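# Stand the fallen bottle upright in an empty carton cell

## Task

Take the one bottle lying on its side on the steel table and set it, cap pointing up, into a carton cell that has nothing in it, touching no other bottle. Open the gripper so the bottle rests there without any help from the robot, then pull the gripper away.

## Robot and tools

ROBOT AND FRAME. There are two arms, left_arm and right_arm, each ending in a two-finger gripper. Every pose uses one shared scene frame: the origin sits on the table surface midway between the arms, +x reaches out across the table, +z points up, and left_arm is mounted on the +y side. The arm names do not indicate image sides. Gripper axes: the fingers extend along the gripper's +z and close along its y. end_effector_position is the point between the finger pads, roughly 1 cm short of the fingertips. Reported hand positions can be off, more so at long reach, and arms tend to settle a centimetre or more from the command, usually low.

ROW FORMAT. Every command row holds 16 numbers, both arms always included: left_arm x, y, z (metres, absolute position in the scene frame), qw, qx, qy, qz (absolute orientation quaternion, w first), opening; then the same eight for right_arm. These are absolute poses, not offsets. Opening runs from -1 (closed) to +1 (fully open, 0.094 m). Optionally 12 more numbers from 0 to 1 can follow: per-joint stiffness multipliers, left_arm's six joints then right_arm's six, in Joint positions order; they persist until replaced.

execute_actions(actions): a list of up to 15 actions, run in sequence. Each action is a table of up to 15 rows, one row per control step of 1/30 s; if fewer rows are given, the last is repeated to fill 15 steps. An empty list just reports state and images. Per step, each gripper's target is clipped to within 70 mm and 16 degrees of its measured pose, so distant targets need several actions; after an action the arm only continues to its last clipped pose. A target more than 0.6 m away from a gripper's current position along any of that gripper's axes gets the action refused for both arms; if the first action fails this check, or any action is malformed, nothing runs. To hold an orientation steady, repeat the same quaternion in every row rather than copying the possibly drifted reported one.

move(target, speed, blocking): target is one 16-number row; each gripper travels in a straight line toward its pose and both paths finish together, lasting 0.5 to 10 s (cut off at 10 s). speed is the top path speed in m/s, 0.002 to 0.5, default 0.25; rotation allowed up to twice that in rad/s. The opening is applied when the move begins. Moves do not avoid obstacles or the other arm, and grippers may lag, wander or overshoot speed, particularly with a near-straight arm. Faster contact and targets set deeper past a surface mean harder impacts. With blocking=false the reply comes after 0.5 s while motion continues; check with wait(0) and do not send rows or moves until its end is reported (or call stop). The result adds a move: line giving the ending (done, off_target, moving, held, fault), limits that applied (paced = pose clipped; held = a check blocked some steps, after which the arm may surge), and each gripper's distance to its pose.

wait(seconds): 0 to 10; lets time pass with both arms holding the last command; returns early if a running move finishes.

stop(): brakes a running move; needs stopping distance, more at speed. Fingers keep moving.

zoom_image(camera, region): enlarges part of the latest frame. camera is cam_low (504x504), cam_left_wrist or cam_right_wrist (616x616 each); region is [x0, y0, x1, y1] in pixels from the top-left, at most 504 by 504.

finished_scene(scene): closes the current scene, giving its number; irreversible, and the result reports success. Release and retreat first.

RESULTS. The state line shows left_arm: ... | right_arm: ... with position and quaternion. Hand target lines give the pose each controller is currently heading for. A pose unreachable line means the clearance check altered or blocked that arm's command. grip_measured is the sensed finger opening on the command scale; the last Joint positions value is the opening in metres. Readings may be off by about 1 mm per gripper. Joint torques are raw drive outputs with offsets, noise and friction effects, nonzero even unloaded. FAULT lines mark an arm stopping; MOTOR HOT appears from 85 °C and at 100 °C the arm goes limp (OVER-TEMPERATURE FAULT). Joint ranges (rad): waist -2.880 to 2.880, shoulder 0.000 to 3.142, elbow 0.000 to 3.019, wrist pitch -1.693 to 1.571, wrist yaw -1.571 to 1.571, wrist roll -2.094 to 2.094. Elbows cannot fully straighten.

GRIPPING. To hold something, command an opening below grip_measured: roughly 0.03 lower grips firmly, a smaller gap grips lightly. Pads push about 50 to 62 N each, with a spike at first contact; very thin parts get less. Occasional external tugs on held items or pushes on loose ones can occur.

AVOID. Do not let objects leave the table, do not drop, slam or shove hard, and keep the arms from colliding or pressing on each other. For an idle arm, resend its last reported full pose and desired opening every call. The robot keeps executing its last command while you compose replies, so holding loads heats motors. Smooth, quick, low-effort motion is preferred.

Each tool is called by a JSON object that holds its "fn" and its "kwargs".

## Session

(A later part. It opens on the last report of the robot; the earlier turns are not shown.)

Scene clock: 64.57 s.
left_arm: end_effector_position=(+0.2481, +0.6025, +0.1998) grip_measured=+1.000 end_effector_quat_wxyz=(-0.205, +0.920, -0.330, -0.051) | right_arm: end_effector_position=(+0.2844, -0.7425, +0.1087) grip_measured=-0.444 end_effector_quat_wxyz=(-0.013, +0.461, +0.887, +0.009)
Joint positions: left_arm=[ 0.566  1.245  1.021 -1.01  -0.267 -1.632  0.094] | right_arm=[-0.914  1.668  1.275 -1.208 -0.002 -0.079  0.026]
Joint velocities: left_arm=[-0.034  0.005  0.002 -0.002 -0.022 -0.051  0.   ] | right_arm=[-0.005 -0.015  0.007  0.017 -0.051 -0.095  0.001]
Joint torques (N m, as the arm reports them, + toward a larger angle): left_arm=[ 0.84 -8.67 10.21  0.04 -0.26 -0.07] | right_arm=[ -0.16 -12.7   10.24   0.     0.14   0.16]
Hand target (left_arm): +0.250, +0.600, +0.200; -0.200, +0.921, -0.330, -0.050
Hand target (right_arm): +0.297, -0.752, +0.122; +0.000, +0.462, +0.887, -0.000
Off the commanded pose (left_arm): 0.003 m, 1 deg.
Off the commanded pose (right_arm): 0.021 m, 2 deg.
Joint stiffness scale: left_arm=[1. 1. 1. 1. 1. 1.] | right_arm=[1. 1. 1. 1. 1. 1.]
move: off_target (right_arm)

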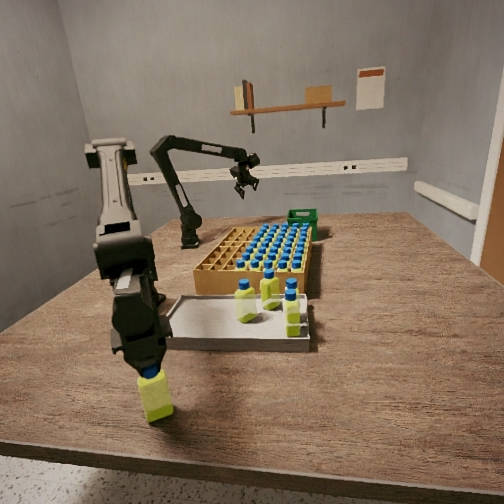

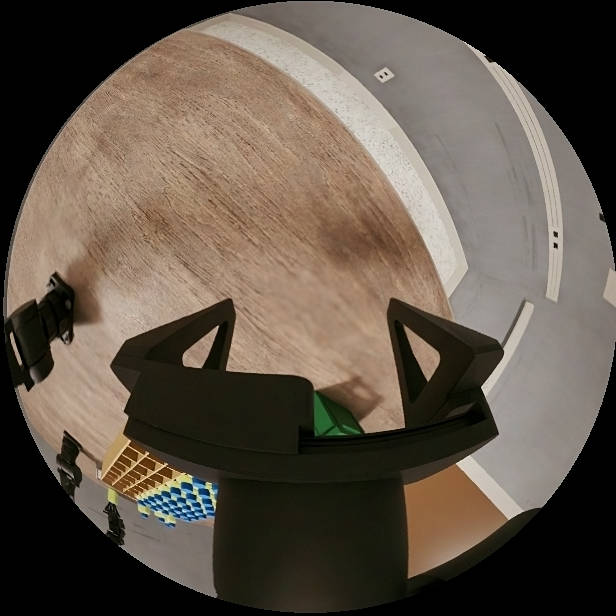

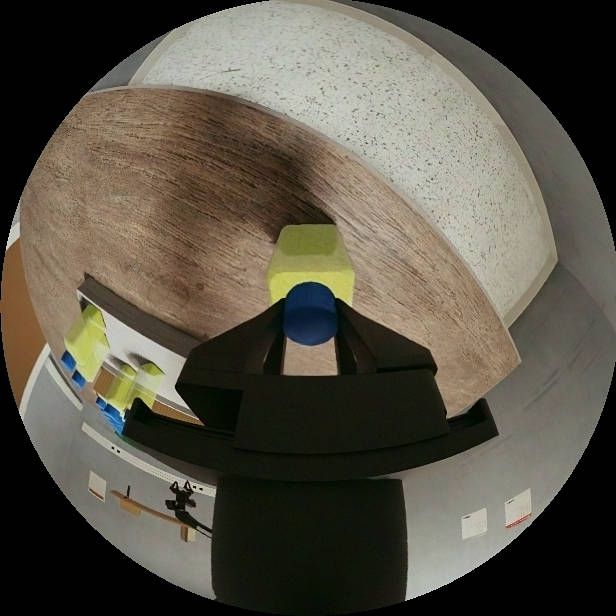

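{"fn": "move", "kwargs": {"target": [0.25,0.6,0.2,-0.2,0.92,-0.33,-0.05,1,0.28,-0.66,0.27,0,0.35,0.937,0,-0.55], "speed": 0.18}}

{"fn": "move", "kwargs": {"target": [0.25,0.6,0.2,-0.2,0.92,-0.33,-0.05,1,0.27,-0.10,0.25,0,0,1,0,-0.55], "speed": 0.22}}

Scene clock: 69.20 s.
left_arm: end_effector_position=(+0.2481, +0.6025, +0.1998) grip_measured=+1.000 end_effector_quat_wxyz=(-0.205, +0.920, -0.330, -0.051) | right_arm: end_effector_position=(+0.2690, -0.6544, +0.2457) grip_measured=-0.444 end_effector_quat_wxyz=(-0.021, +0.362, +0.932, +0.014)
Joint positions: left_arm=[ 0.566  1.245  1.021 -1.01  -0.267 -1.632  0.094] | right_arm=[-0.832  1.389  1.327 -1.559  0.    -0.212  0.026]
Joint velocities: left_arm=[-0.005 -0.005 -0.002 -0.012  0.037  0.022  0.   ] | right_arm=[-0.005  0.005  0.002 -0.002  0.051  0.007 -0.   ]
Joint torques (N m, as the arm reports them, + toward a larger angle): left_arm=[ 0.68 -8.44 10.19 -0.04 -0.25 -0.02] | right_arm=[  0.11 -10.9   11.63   0.11   0.15  -0.22]
Hand target (left_arm): +0.250, +0.600, +0.200; -0.200, +0.921, -0.330, -0.050
Hand target (right_arm): +0.278, -0.660, +0.269; -0.001, +0.350, +0.937, -0.001
Off the commanded pose (left_arm): 0.003 m, 1 deg.
Off the commanded pose (right_arm): 0.027 m, 3 deg.
Joint stiffness scale: left_arm=[1. 1. 1. 1. 1. 1.] | right_arm=[1. 1. 1. 1. 1. 1.]
move: off_target (right_arm)

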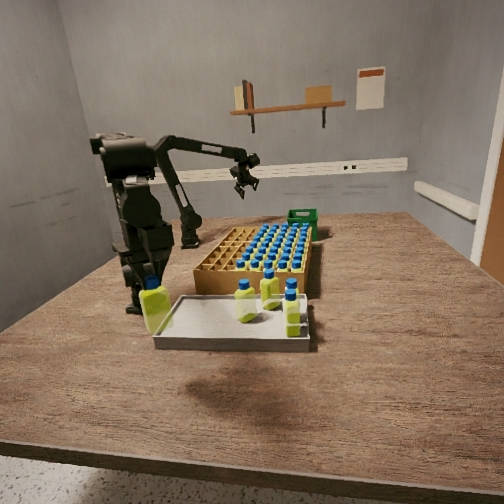

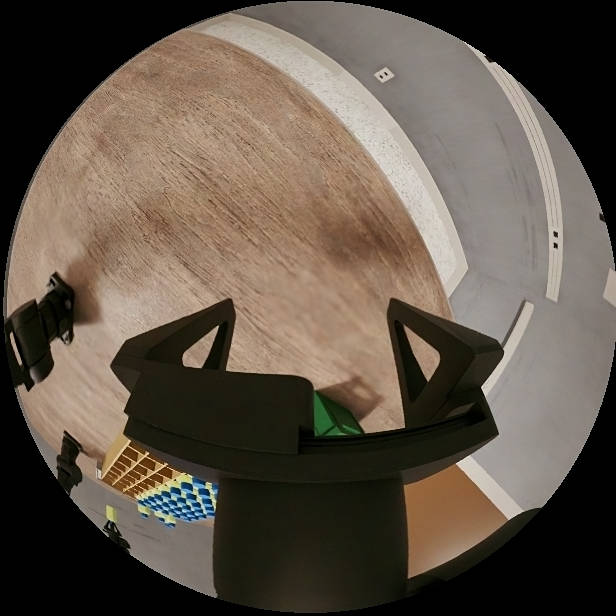

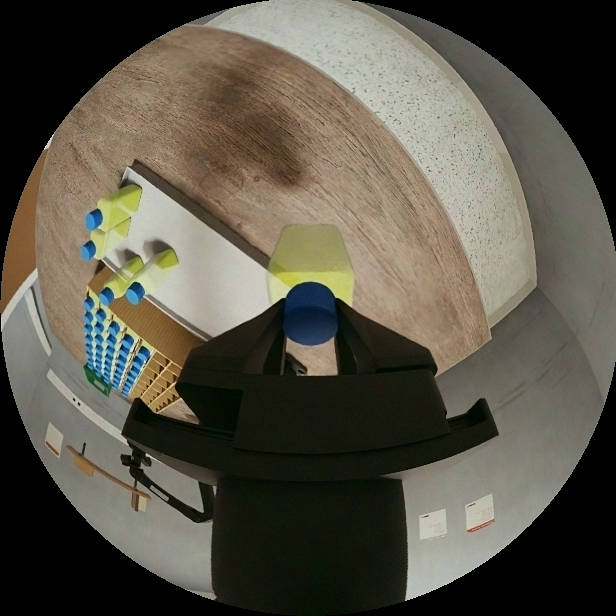

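Scene clock: 72.20 s.
left_arm: end_effector_position=(+0.2481, +0.6025, +0.1998) grip_measured=+1.000 end_effector_quat_wxyz=(-0.205, +0.920, -0.330, -0.051) | right_arm: end_effector_position=(+0.2464, -0.1263, +0.2308) grip_measured=-0.444 end_effector_quat_wxyz=(-0.026, -0.008, +0.999, -0.032)
Joint positions: left_arm=[ 0.566  1.245  1.021 -1.01  -0.267 -1.632  0.094] | right_arm=[ 0.934  1.155  1.08  -1.578  0.007  0.795  0.026]
Joint velocities: left_arm=[-0.024 -0.015 -0.007  0.017 -0.037  0.095  0.   ] | right_arm=[-0.005 -0.015 -0.012  0.007  0.066  0.007  0.001]
Joint torques (N m, as the arm reports them, + toward a larger angle): left_arm=[ 0.94 -8.23 10.12  0.01 -0.24 -0.05] | right_arm=[ 0.46 -5.55 11.63  0.46  0.21  0.21]
Hand target (left_arm): +0.250, +0.600, +0.200; -0.200, +0.921, -0.330, -0.050
Hand target (right_arm): +0.258, -0.114, +0.249; -0.007, -0.000, +1.000, -0.015
Off the commanded pose (left_arm): 0.003 m, 1 deg.
Off the commanded pose (right_arm): 0.040 m, 5 deg.
Joint stiffness scale: left_arm=[1. 1. 1. 1. 1. 1.] | right_arm=[1. 1. 1. 1. 1. 1.]
move: off_target (right_arm)

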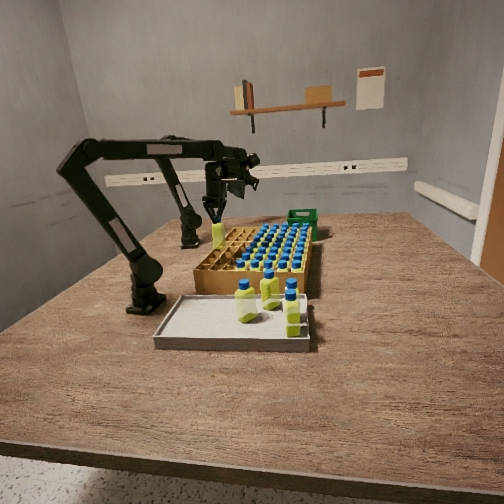

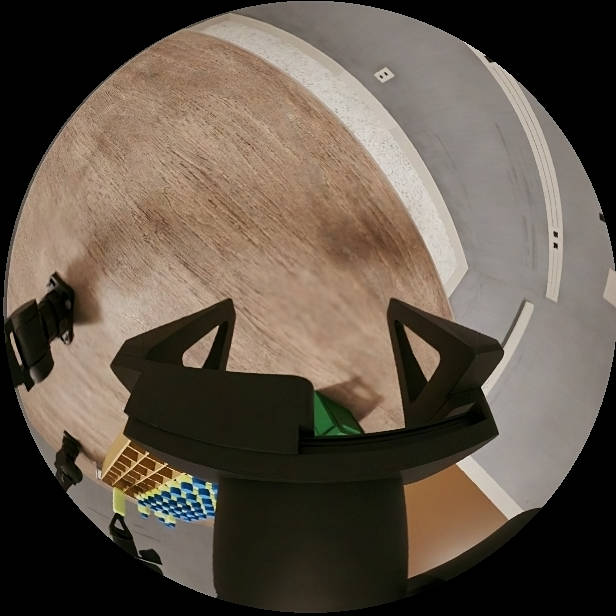

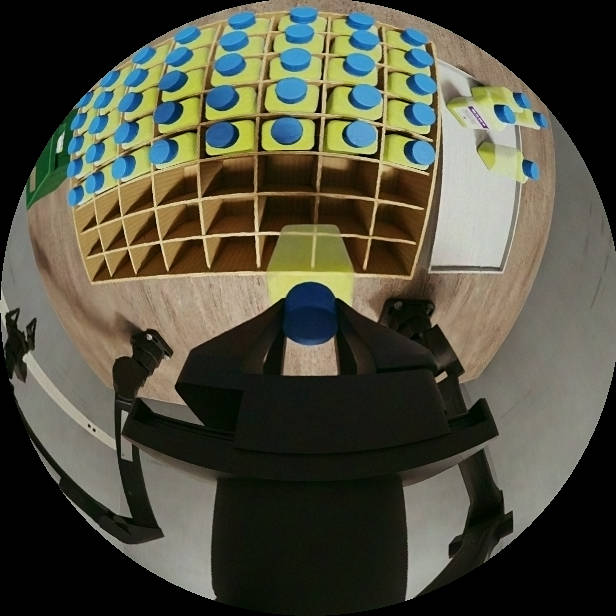

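{"fn": "move", "kwargs": {"target": [0.25,0.6,0.2,-0.2,0.92,-0.33,-0.05,1,0.278,-0.098,0.212,0,0,1,0,-0.55], "speed": 0.06}}

{"fn": "zoom_image", "kwargs": {"camera": "cam_right_wrist", "region": [220,150,400,310]}}

Scene clock: 76.30 s.
left_arm: end_effector_position=(+0.2481, +0.6025, +0.1998) grip_measured=+1.000 end_effector_quat_wxyz=(-0.205, +0.920, -0.330, -0.051) | right_arm: end_effector_position=(+0.2717, -0.0989, +0.2152) grip_measured=-0.444 end_effector_quat_wxyz=(+0.002, -0.007, +1.000, -0.001)
Joint positions: left_arm=[ 0.566  1.245  1.021 -1.01  -0.267 -1.632  0.094] | right_arm=[ 0.934  1.204  1.08  -1.445  0.004  0.798  0.026]
Joint velocities: left_arm=[-0.005 -0.015  0.007 -0.007  0.007 -0.022  0.   ] | right_arm=[-0.005 -0.005 -0.012 -0.002 -0.022  0.051 -0.001]
Joint torques (N m, as the arm reports them, + toward a larger angle): left_arm=[ 0.47 -8.   10.2   0.02 -0.2  -0.06] | right_arm=[-1.33 -5.86  7.73  0.68  0.03  0.03]
Hand target (left_arm): +0.250, +0.600, +0.200; -0.200, +0.921, -0.330, -0.050
Hand target (right_arm): +0.277, -0.098, +0.212; +0.001, -0.000, +1.000, -0.000
Off the commanded pose (left_arm): 0.003 m, 1 deg.
Off the commanded pose (right_arm): 0.007 m, 1 deg.
Joint stiffness scale: left_arm=[1. 1. 1. 1. 1. 1.] | right_arm=[1. 1. 1. 1. 1. 1.]
move: done

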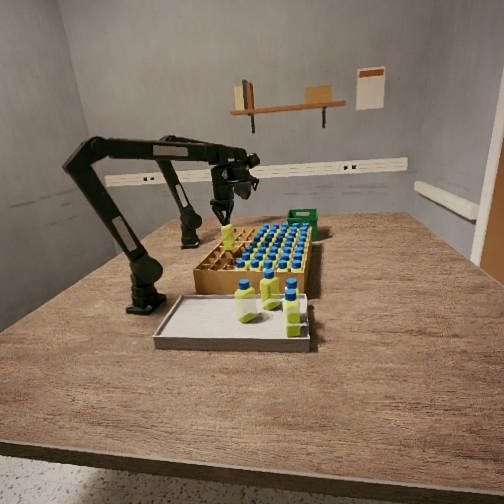

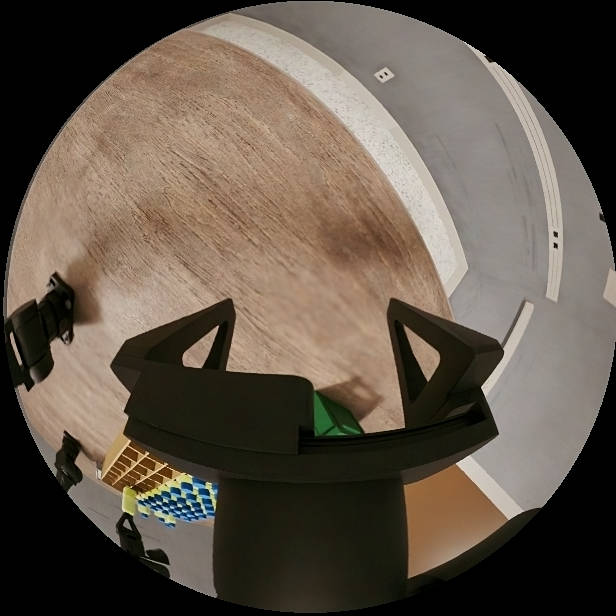

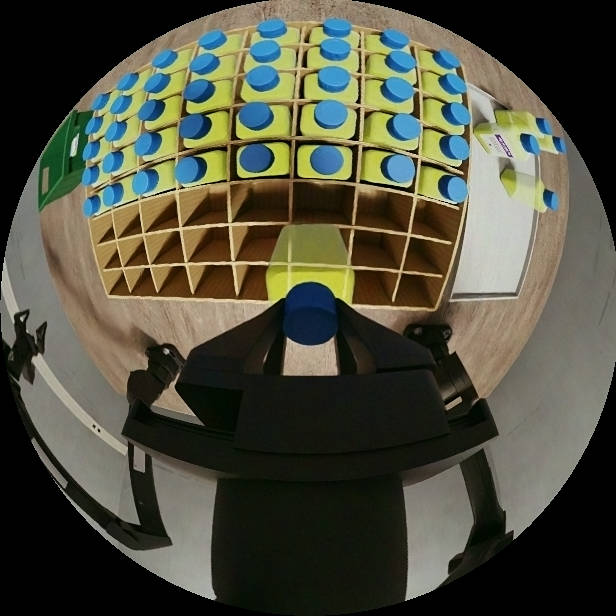

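Region (220, 150, 400, 310) of cam_right_wrist's 616x616 image, scaled by 2.800, with more detail than that image has.

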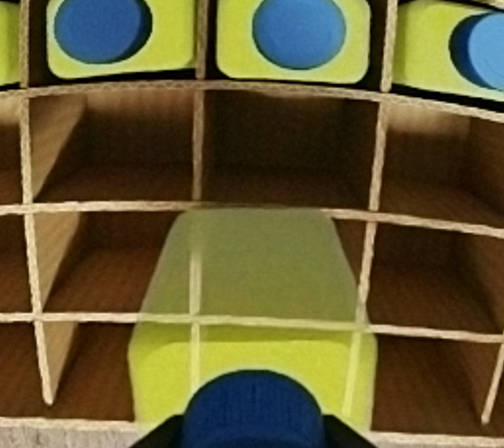

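{"fn": "move", "kwargs": {"target": [0.25,0.6,0.2,-0.2,0.92,-0.33,-0.05,1,0.272,-0.114,0.197,0,0.02,1,0,-0.55], "speed": 0.04}}

{"fn": "zoom_image", "kwargs": {"camera": "cam_right_wrist", "region": [220,150,400,310]}}

Scene clock: 81.30 s.
left_arm: end_effector_position=(+0.2481, +0.6025, +0.1998) grip_measured=+1.000 end_effector_quat_wxyz=(-0.205, +0.920, -0.330, -0.051) | right_arm: end_effector_position=(+0.2699, -0.1107, +0.1934) grip_measured=-0.444 end_effector_quat_wxyz=(-0.008, +0.006, +1.000, -0.009)
Joint positions: left_arm=[ 0.566  1.245  1.021 -1.01  -0.267 -1.632  0.094] | right_arm=[ 0.912  1.204  1.022 -1.413  0.002  0.8    0.026]
Joint velocities: left_arm=[ 0.005 -0.005  0.007  0.002  0.022  0.081  0.   ] | right_arm=[-0.005 -0.005 -0.002 -0.017  0.022 -0.007  0.001]
Joint torques (N m, as the arm reports them, + toward a larger angle): left_arm=[ 0.72 -7.9  10.1   0.1  -0.24 -0.06] | right_arm=[-1.63 -8.45  7.06  0.77  0.01  0.17]
Hand target (left_arm): +0.250, +0.600, +0.200; -0.200, +0.921, -0.330, -0.050
Hand target (right_arm): +0.272, -0.114, +0.197; -0.000, +0.020, +1.000, +0.000
Off the commanded pose (left_arm): 0.003 m, 1 deg.
Off the commanded pose (right_arm): 0.005 m, 2 deg.
Joint stiffness scale: left_arm=[1. 1. 1. 1. 1. 1.] | right_arm=[1. 1. 1. 1. 1. 1.]
move: done

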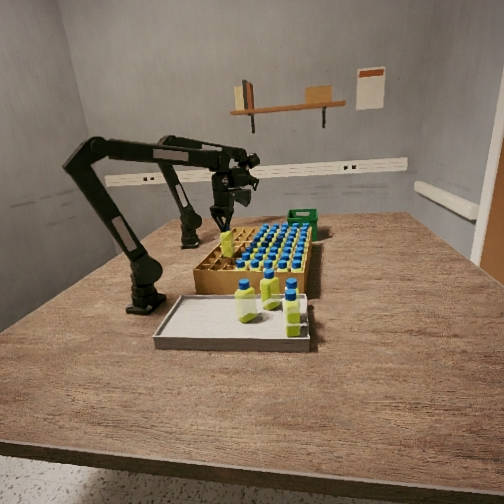

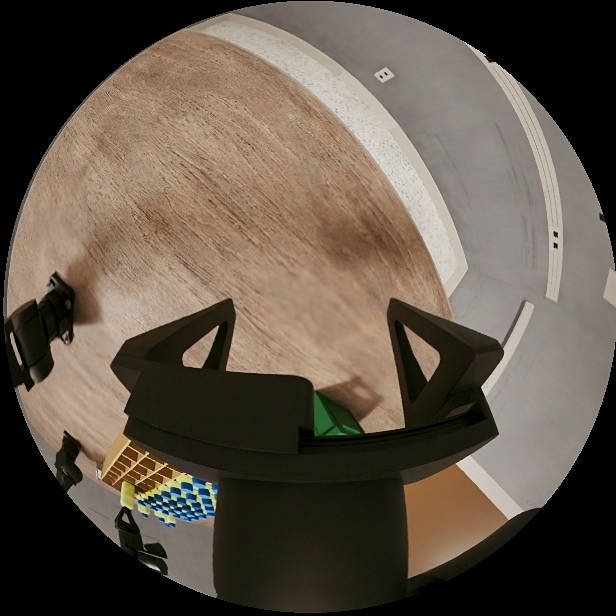

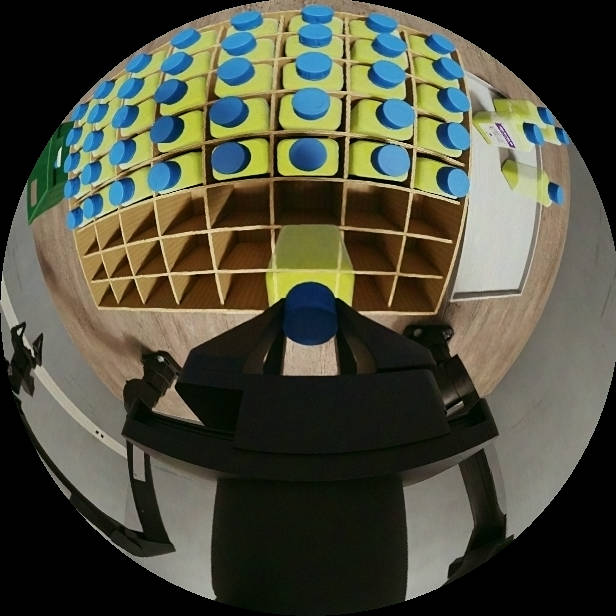

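Region (220, 150, 400, 310) of cam_right_wrist's 616x616 image, scaled by 2.800, with more detail than that image has.

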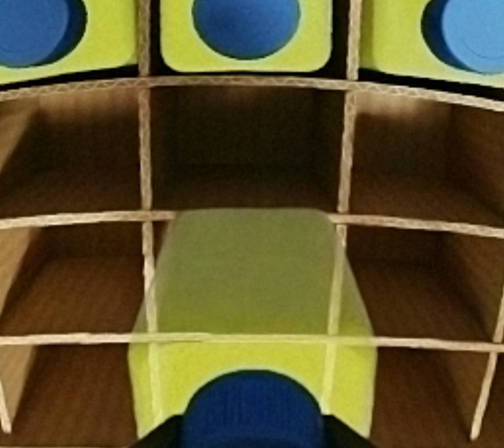

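{"fn": "move", "kwargs": {"target": [0.25,0.6,0.2,-0.2,0.92,-0.33,-0.05,1,0.262,-0.106,0.196,0,0.02,1,0,-0.55], "speed": 0.03}}

{"fn": "zoom_image", "kwargs": {"camera": "cam_right_wrist", "region": [220,150,400,310]}}

Scene clock: 84.70 s.
left_arm: end_effector_position=(+0.2481, +0.6025, +0.1998) grip_measured=+1.000 end_effector_quat_wxyz=(-0.205, +0.920, -0.330, -0.051) | right_arm: end_effector_position=(+0.2662, -0.1084, +0.1921) grip_measured=-0.444 end_effector_quat_wxyz=(-0.008, +0.017, +1.000, -0.010)
Joint positions: left_arm=[ 0.566  1.245  1.021 -1.01  -0.267 -1.632  0.094] | right_arm=[ 0.925  1.203  1.018 -1.411  0.002  0.837  0.026]
Joint velocities: left_arm=[-0.015  0.005 -0.007 -0.017 -0.022 -0.081  0.   ] | right_arm=[-0.015 -0.005 -0.022 -0.002 -0.037 -0.051 -0.001]
Joint torques (N m, as the arm reports them, + toward a larger angle): left_arm=[ 0.61 -8.23 10.16 -0.05 -0.22 -0.07] | right_arm=[ 0.59 -9.13  6.82  0.88  0.13  0.19]
Hand target (left_arm): +0.250, +0.600, +0.200; -0.200, +0.921, -0.330, -0.050
Hand target (right_arm): +0.262, -0.106, +0.196; +0.000, +0.020, +1.000, -0.000
Off the commanded pose (left_arm): 0.003 m, 1 deg.
Off the commanded pose (right_arm): 0.006 m, 2 deg.
Joint stiffness scale: left_arm=[1. 1. 1. 1. 1. 1.] | right_arm=[1. 1. 1. 1. 1. 1.]
move: done

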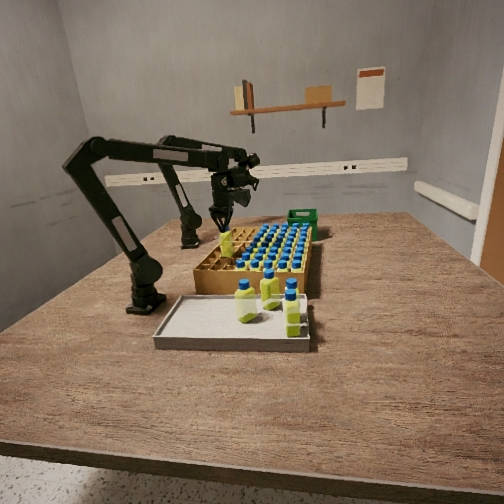

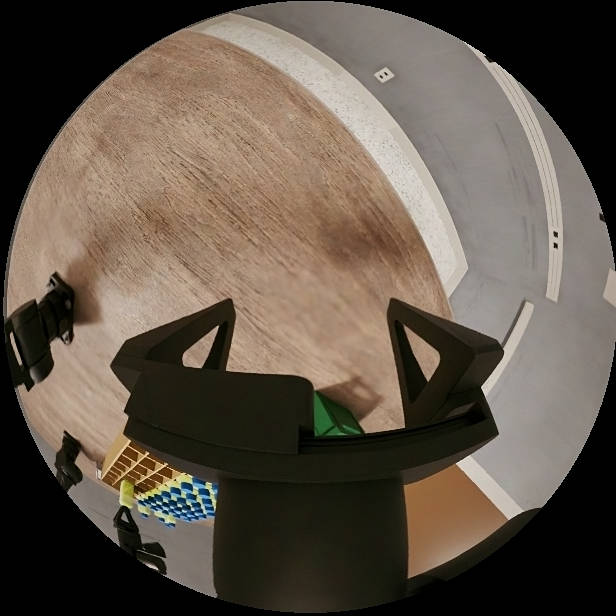

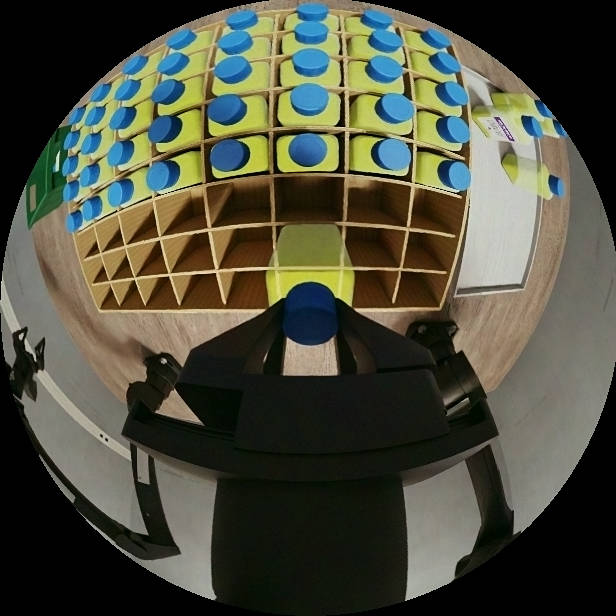

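Region (220, 150, 400, 310) of cam_right_wrist's 616x616 image, scaled by 2.800, with more detail than that image has.

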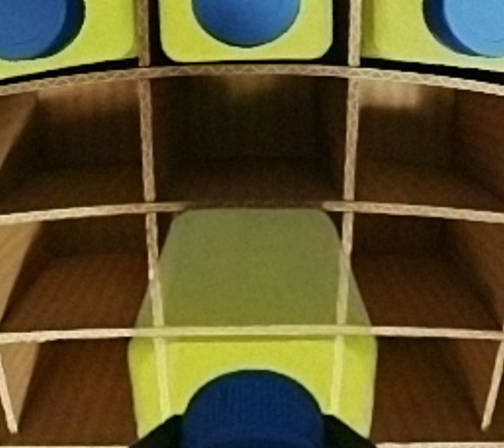

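{"fn": "move", "kwargs": {"target": [0.25,0.6,0.2,-0.2,0.92,-0.33,-0.05,1,0.259,-0.106,0.165,-0.02,0.01,1,-0.008,-0.55], "speed": 0.03}}

{"fn": "zoom_image", "kwargs": {"camera": "cam_right_wrist", "region": [220,150,400,310]}}

Scene clock: 88.00 s.
left_arm: end_effector_position=(+0.2481, +0.6025, +0.1998) grip_measured=+1.000 end_effector_quat_wxyz=(-0.205, +0.920, -0.330, -0.051) | right_arm: end_effector_position=(+0.2609, -0.1096, +0.1724) grip_measured=-0.444 end_effector_quat_wxyz=(-0.015, +0.018, +1.000, -0.005)
Joint positions: left_arm=[ 0.566  1.245  1.021 -1.01  -0.267 -1.632  0.094] | right_arm=[ 0.925  1.203  0.965 -1.36  -0.016  0.839  0.026]
Joint velocities: left_arm=[-0.005 -0.005  0.007 -0.002  0.007  0.037  0.   ] | right_arm=[ 0.005 -0.005 -0.002 -0.007  0.022 -0.022 -0.001]
Joint torques (N m, as the arm reports them, + toward a larger angle): left_arm=[ 0.84 -8.22 10.13  0.05 -0.22 -0.05] | right_arm=[ 0.42 -5.95  7.1   0.84  0.05 -0.03]
Hand target (left_arm): +0.250, +0.600, +0.200; -0.200, +0.921, -0.330, -0.050
Hand target (right_arm): +0.259, -0.107, +0.165; -0.020, +0.010, +1.000, -0.008
Off the commanded pose (left_arm): 0.003 m, 1 deg.
Off the commanded pose (right_arm): 0.008 m, 1 deg.
Joint stiffness scale: left_arm=[1. 1. 1. 1. 1. 1.] | right_arm=[1. 1. 1. 1. 1. 1.]
move: done

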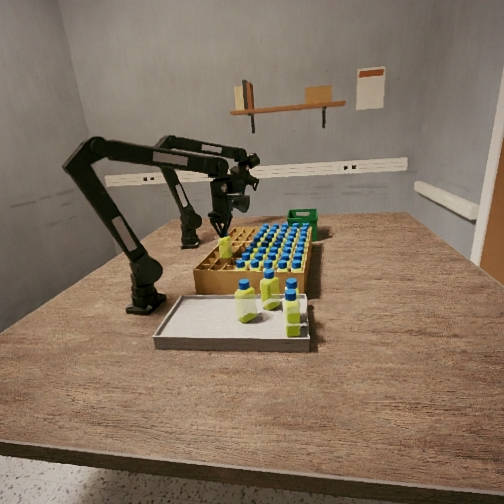

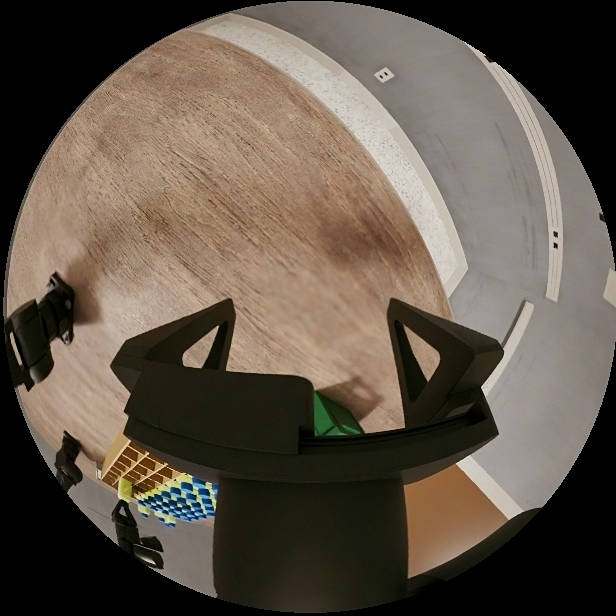

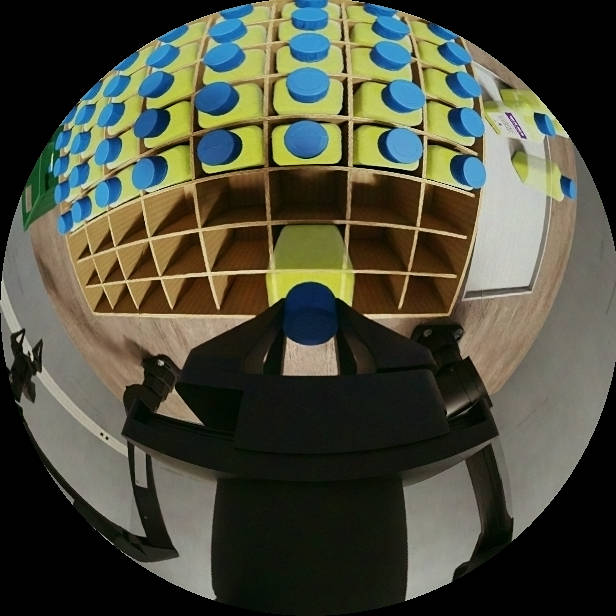

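Region (220, 150, 400, 310) of cam_right_wrist's 616x616 image, scaled by 2.800, with more detail than that image has.

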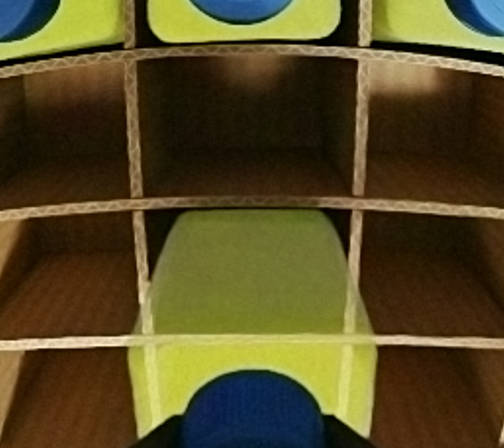

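{"fn": "move", "kwargs": {"target": [0.25,0.6,0.2,-0.2,0.92,-0.33,-0.05,1,0.262,-0.107,0.095,-0.02,0.015,1,-0.008,-0.55], "speed": 0.04}}

Scene clock: 91.90 s.
left_arm: end_effector_position=(+0.2481, +0.6025, +0.1998) grip_measured=+1.000 end_effector_quat_wxyz=(-0.205, +0.920, -0.330, -0.051) | right_arm: end_effector_position=(+0.2635, -0.1067, +0.1063) grip_measured=-0.444 end_effector_quat_wxyz=(-0.012, +0.018, +1.000, -0.001)
Joint positions: left_arm=[ 0.566  1.245  1.021 -1.01  -0.267 -1.632  0.094] | right_arm=[ 0.925  1.272  0.839 -1.156 -0.016  0.839  0.026]
Joint velocities: left_arm=[-0.015 -0.015  0.002 -0.012  0.007 -0.037  0.   ] | right_arm=[-0.005 -0.015 -0.007  0.002 -0.037  0.022 -0.001]
Joint torques (N m, as the arm reports them, + toward a larger angle): left_arm=[ 0.34 -8.01 10.15  0.03 -0.23 -0.05] | right_arm=[-0.66 -5.22  6.08  0.97  0.   -0.06]
Hand target (left_arm): +0.250, +0.600, +0.200; -0.200, +0.921, -0.330, -0.050
Hand target (right_arm): +0.261, -0.108, +0.096; -0.020, +0.015, +1.000, -0.008
Off the commanded pose (left_arm): 0.003 m, 1 deg.
Off the commanded pose (right_arm): 0.011 m, 1 deg.
Joint stiffness scale: left_arm=[1. 1. 1. 1. 1. 1.] | right_arm=[1. 1. 1. 1. 1. 1.]
move: off_target (right_arm)

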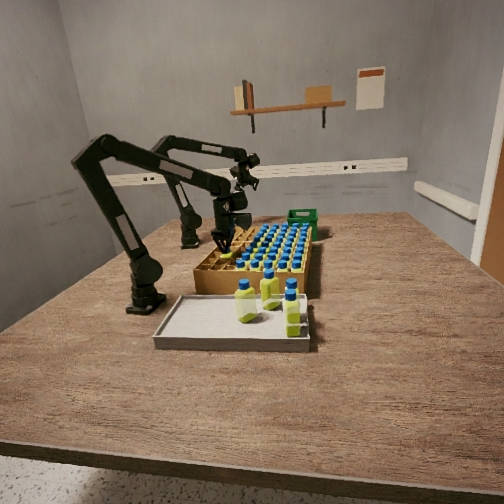

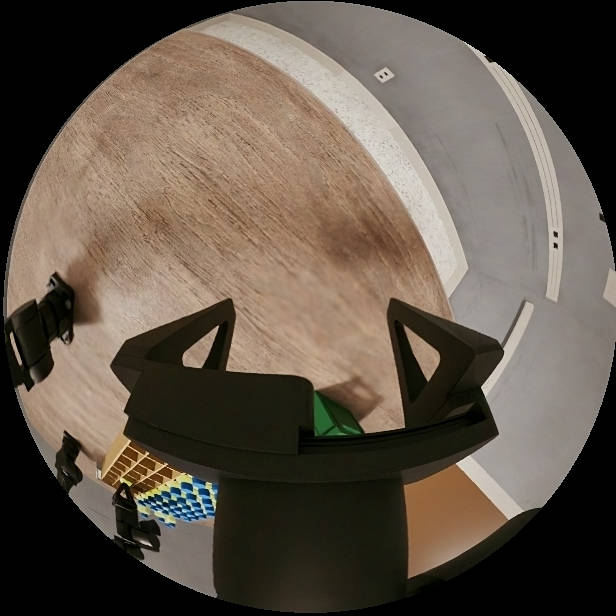

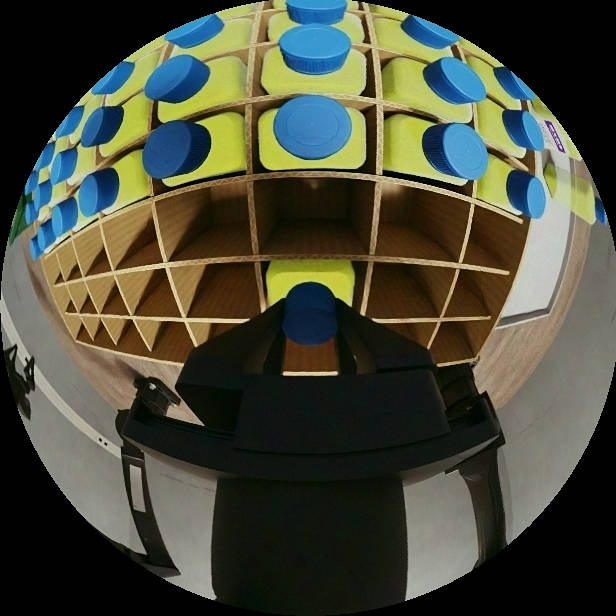

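{"fn": "move", "kwargs": {"target": [0.25,0.6,0.2,-0.2,0.92,-0.33,-0.05,1,0.262,-0.107,0.1,-0.02,0.015,1,-0.008,-0.1]}}

{"fn": "move", "kwargs": {"target": [0.25,0.6,0.2,-0.2,0.92,-0.33,-0.05,1,0.255,-0.12,0.25,0,0.015,1,0,-0.1]}}

{"fn": "zoom_image", "kwargs": {"camera": "cam_low", "region": [180,200,300,300]}}

Scene clock: 96.13 s.
left_arm: end_effector_position=(+0.2481, +0.6025, +0.1998) grip_measured=+1.000 end_effector_quat_wxyz=(-0.205, +0.920, -0.330, -0.051) | right_arm: end_effector_position=(+0.2635, -0.1067, +0.1063) grip_measured=-0.102 end_effector_quat_wxyz=(-0.012, +0.018, +1.000, -0.001)
Joint positions: left_arm=[ 0.566  1.245  1.021 -1.01  -0.267 -1.632  0.094] | right_arm=[ 0.925  1.272  0.839 -1.156 -0.016  0.839  0.042]
Joint velocities: left_arm=[-0.005  0.005 -0.022 -0.012  0.007  0.022  0.   ] | right_arm=[-0.005 -0.015 -0.002  0.002 -0.081  0.037  0.   ]
Joint torques (N m, as the arm reports them, + toward a larger angle): left_arm=[ 1.16 -8.33 10.08 -0.04 -0.25 -0.06] | right_arm=[-0.4  -6.26  6.74  0.51  0.03 -0.06]
Hand target (left_arm): +0.250, +0.600, +0.200; -0.200, +0.921, -0.330, -0.050
Hand target (right_arm): +0.262, -0.107, +0.100; -0.020, +0.015, +1.000, -0.008
Off the commanded pose (left_arm): 0.003 m, 1 deg.
Off the commanded pose (right_arm): 0.007 m, 1 deg.
Joint stiffness scale: left_arm=[1. 1. 1. 1. 1. 1.] | right_arm=[1. 1. 1. 1. 1. 1.]
move: done

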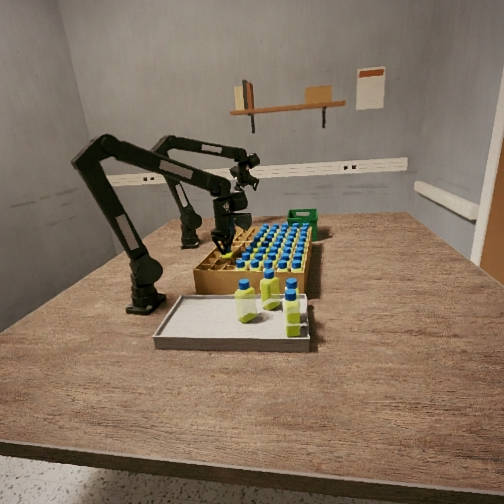

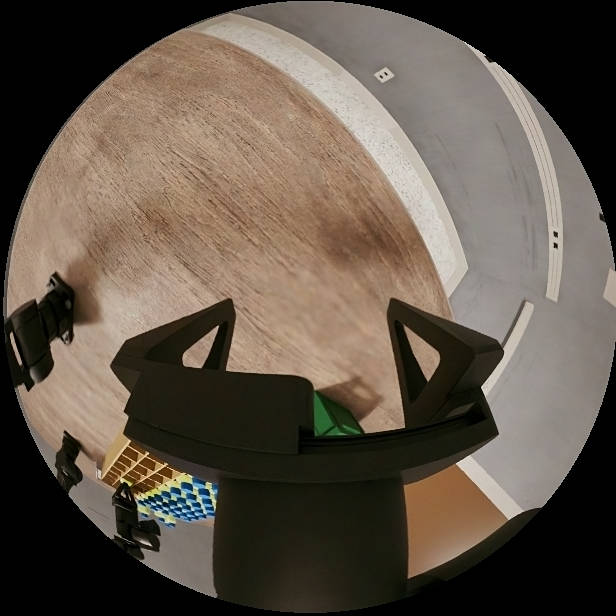

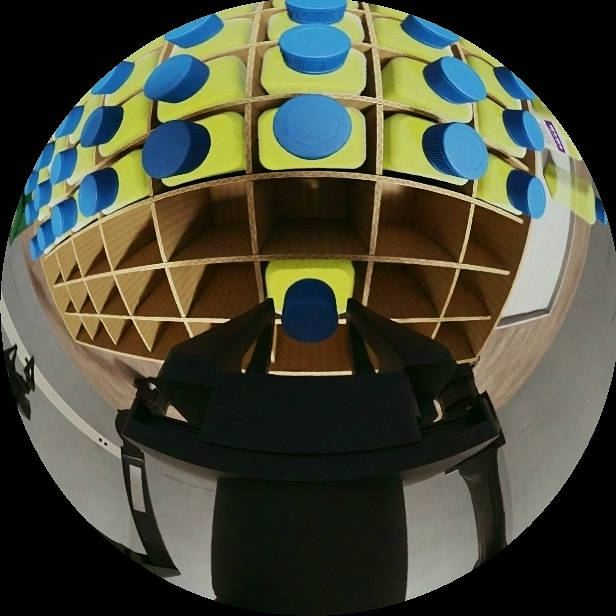

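Scene clock: 97.13 s.
left_arm: end_effector_position=(+0.2481, +0.6025, +0.1998) grip_measured=+1.000 end_effector_quat_wxyz=(-0.205, +0.920, -0.330, -0.051) | right_arm: end_effector_position=(+0.2496, -0.1246, +0.2344) grip_measured=-0.102 end_effector_quat_wxyz=(-0.011, +0.018, +1.000, -0.010)
Joint positions: left_arm=[ 0.566  1.245  1.021 -1.01  -0.267 -1.632  0.094] | right_arm=[ 0.925  1.127  1.071 -1.543 -0.002  0.839  0.042]
Joint velocities: left_arm=[-0.005 -0.015  0.007  0.002  0.051 -0.022  0.   ] | right_arm=[ 0.005 -0.005 -0.002  0.002  0.022  0.007 -0.   ]
Joint torques (N m, as the arm reports them, + toward a larger angle): left_arm=[ 0.21 -8.31 10.16  0.02 -0.24 -0.05] | right_arm=[-0.7  -5.61 10.35 -0.11  0.22 -0.08]
Hand target (left_arm): +0.250, +0.600, +0.200; -0.200, +0.921, -0.330, -0.050
Hand target (right_arm): +0.256, -0.120, +0.249; +0.000, +0.015, +1.000, -0.000
Off the commanded pose (left_arm): 0.003 m, 1 deg.
Off the commanded pose (right_arm): 0.017 m, 2 deg.
Joint stiffness scale: left_arm=[1. 1. 1. 1. 1. 1.] | right_arm=[1. 1. 1. 1. 1. 1.]
move: off_target (right_arm)

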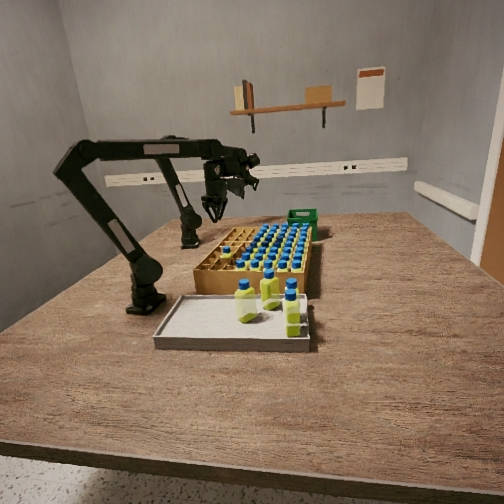

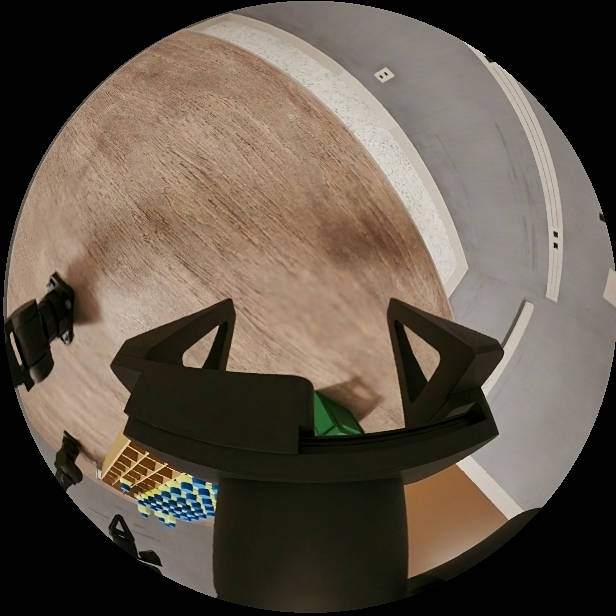

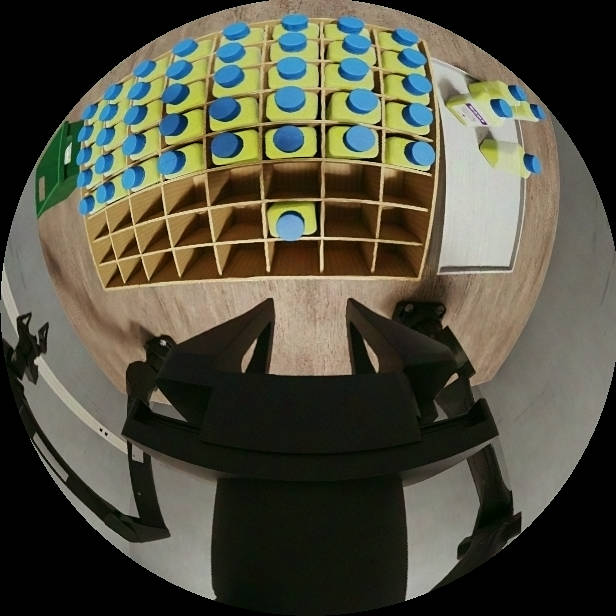

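Region (180, 200, 300, 300) of cam_low's 504x504 image, scaled by 4.200, with more detail than that image has.

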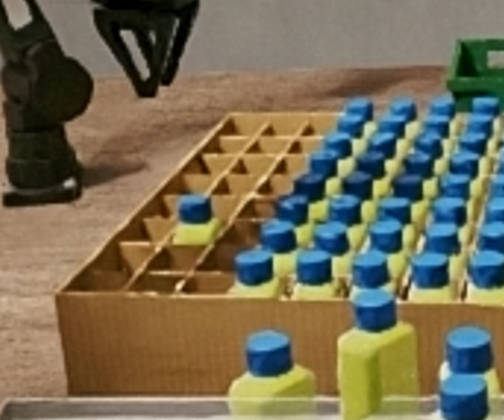

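{"fn": "finished_scene", "kwargs": {"scene": 2}}

The scene is finished: the task was done.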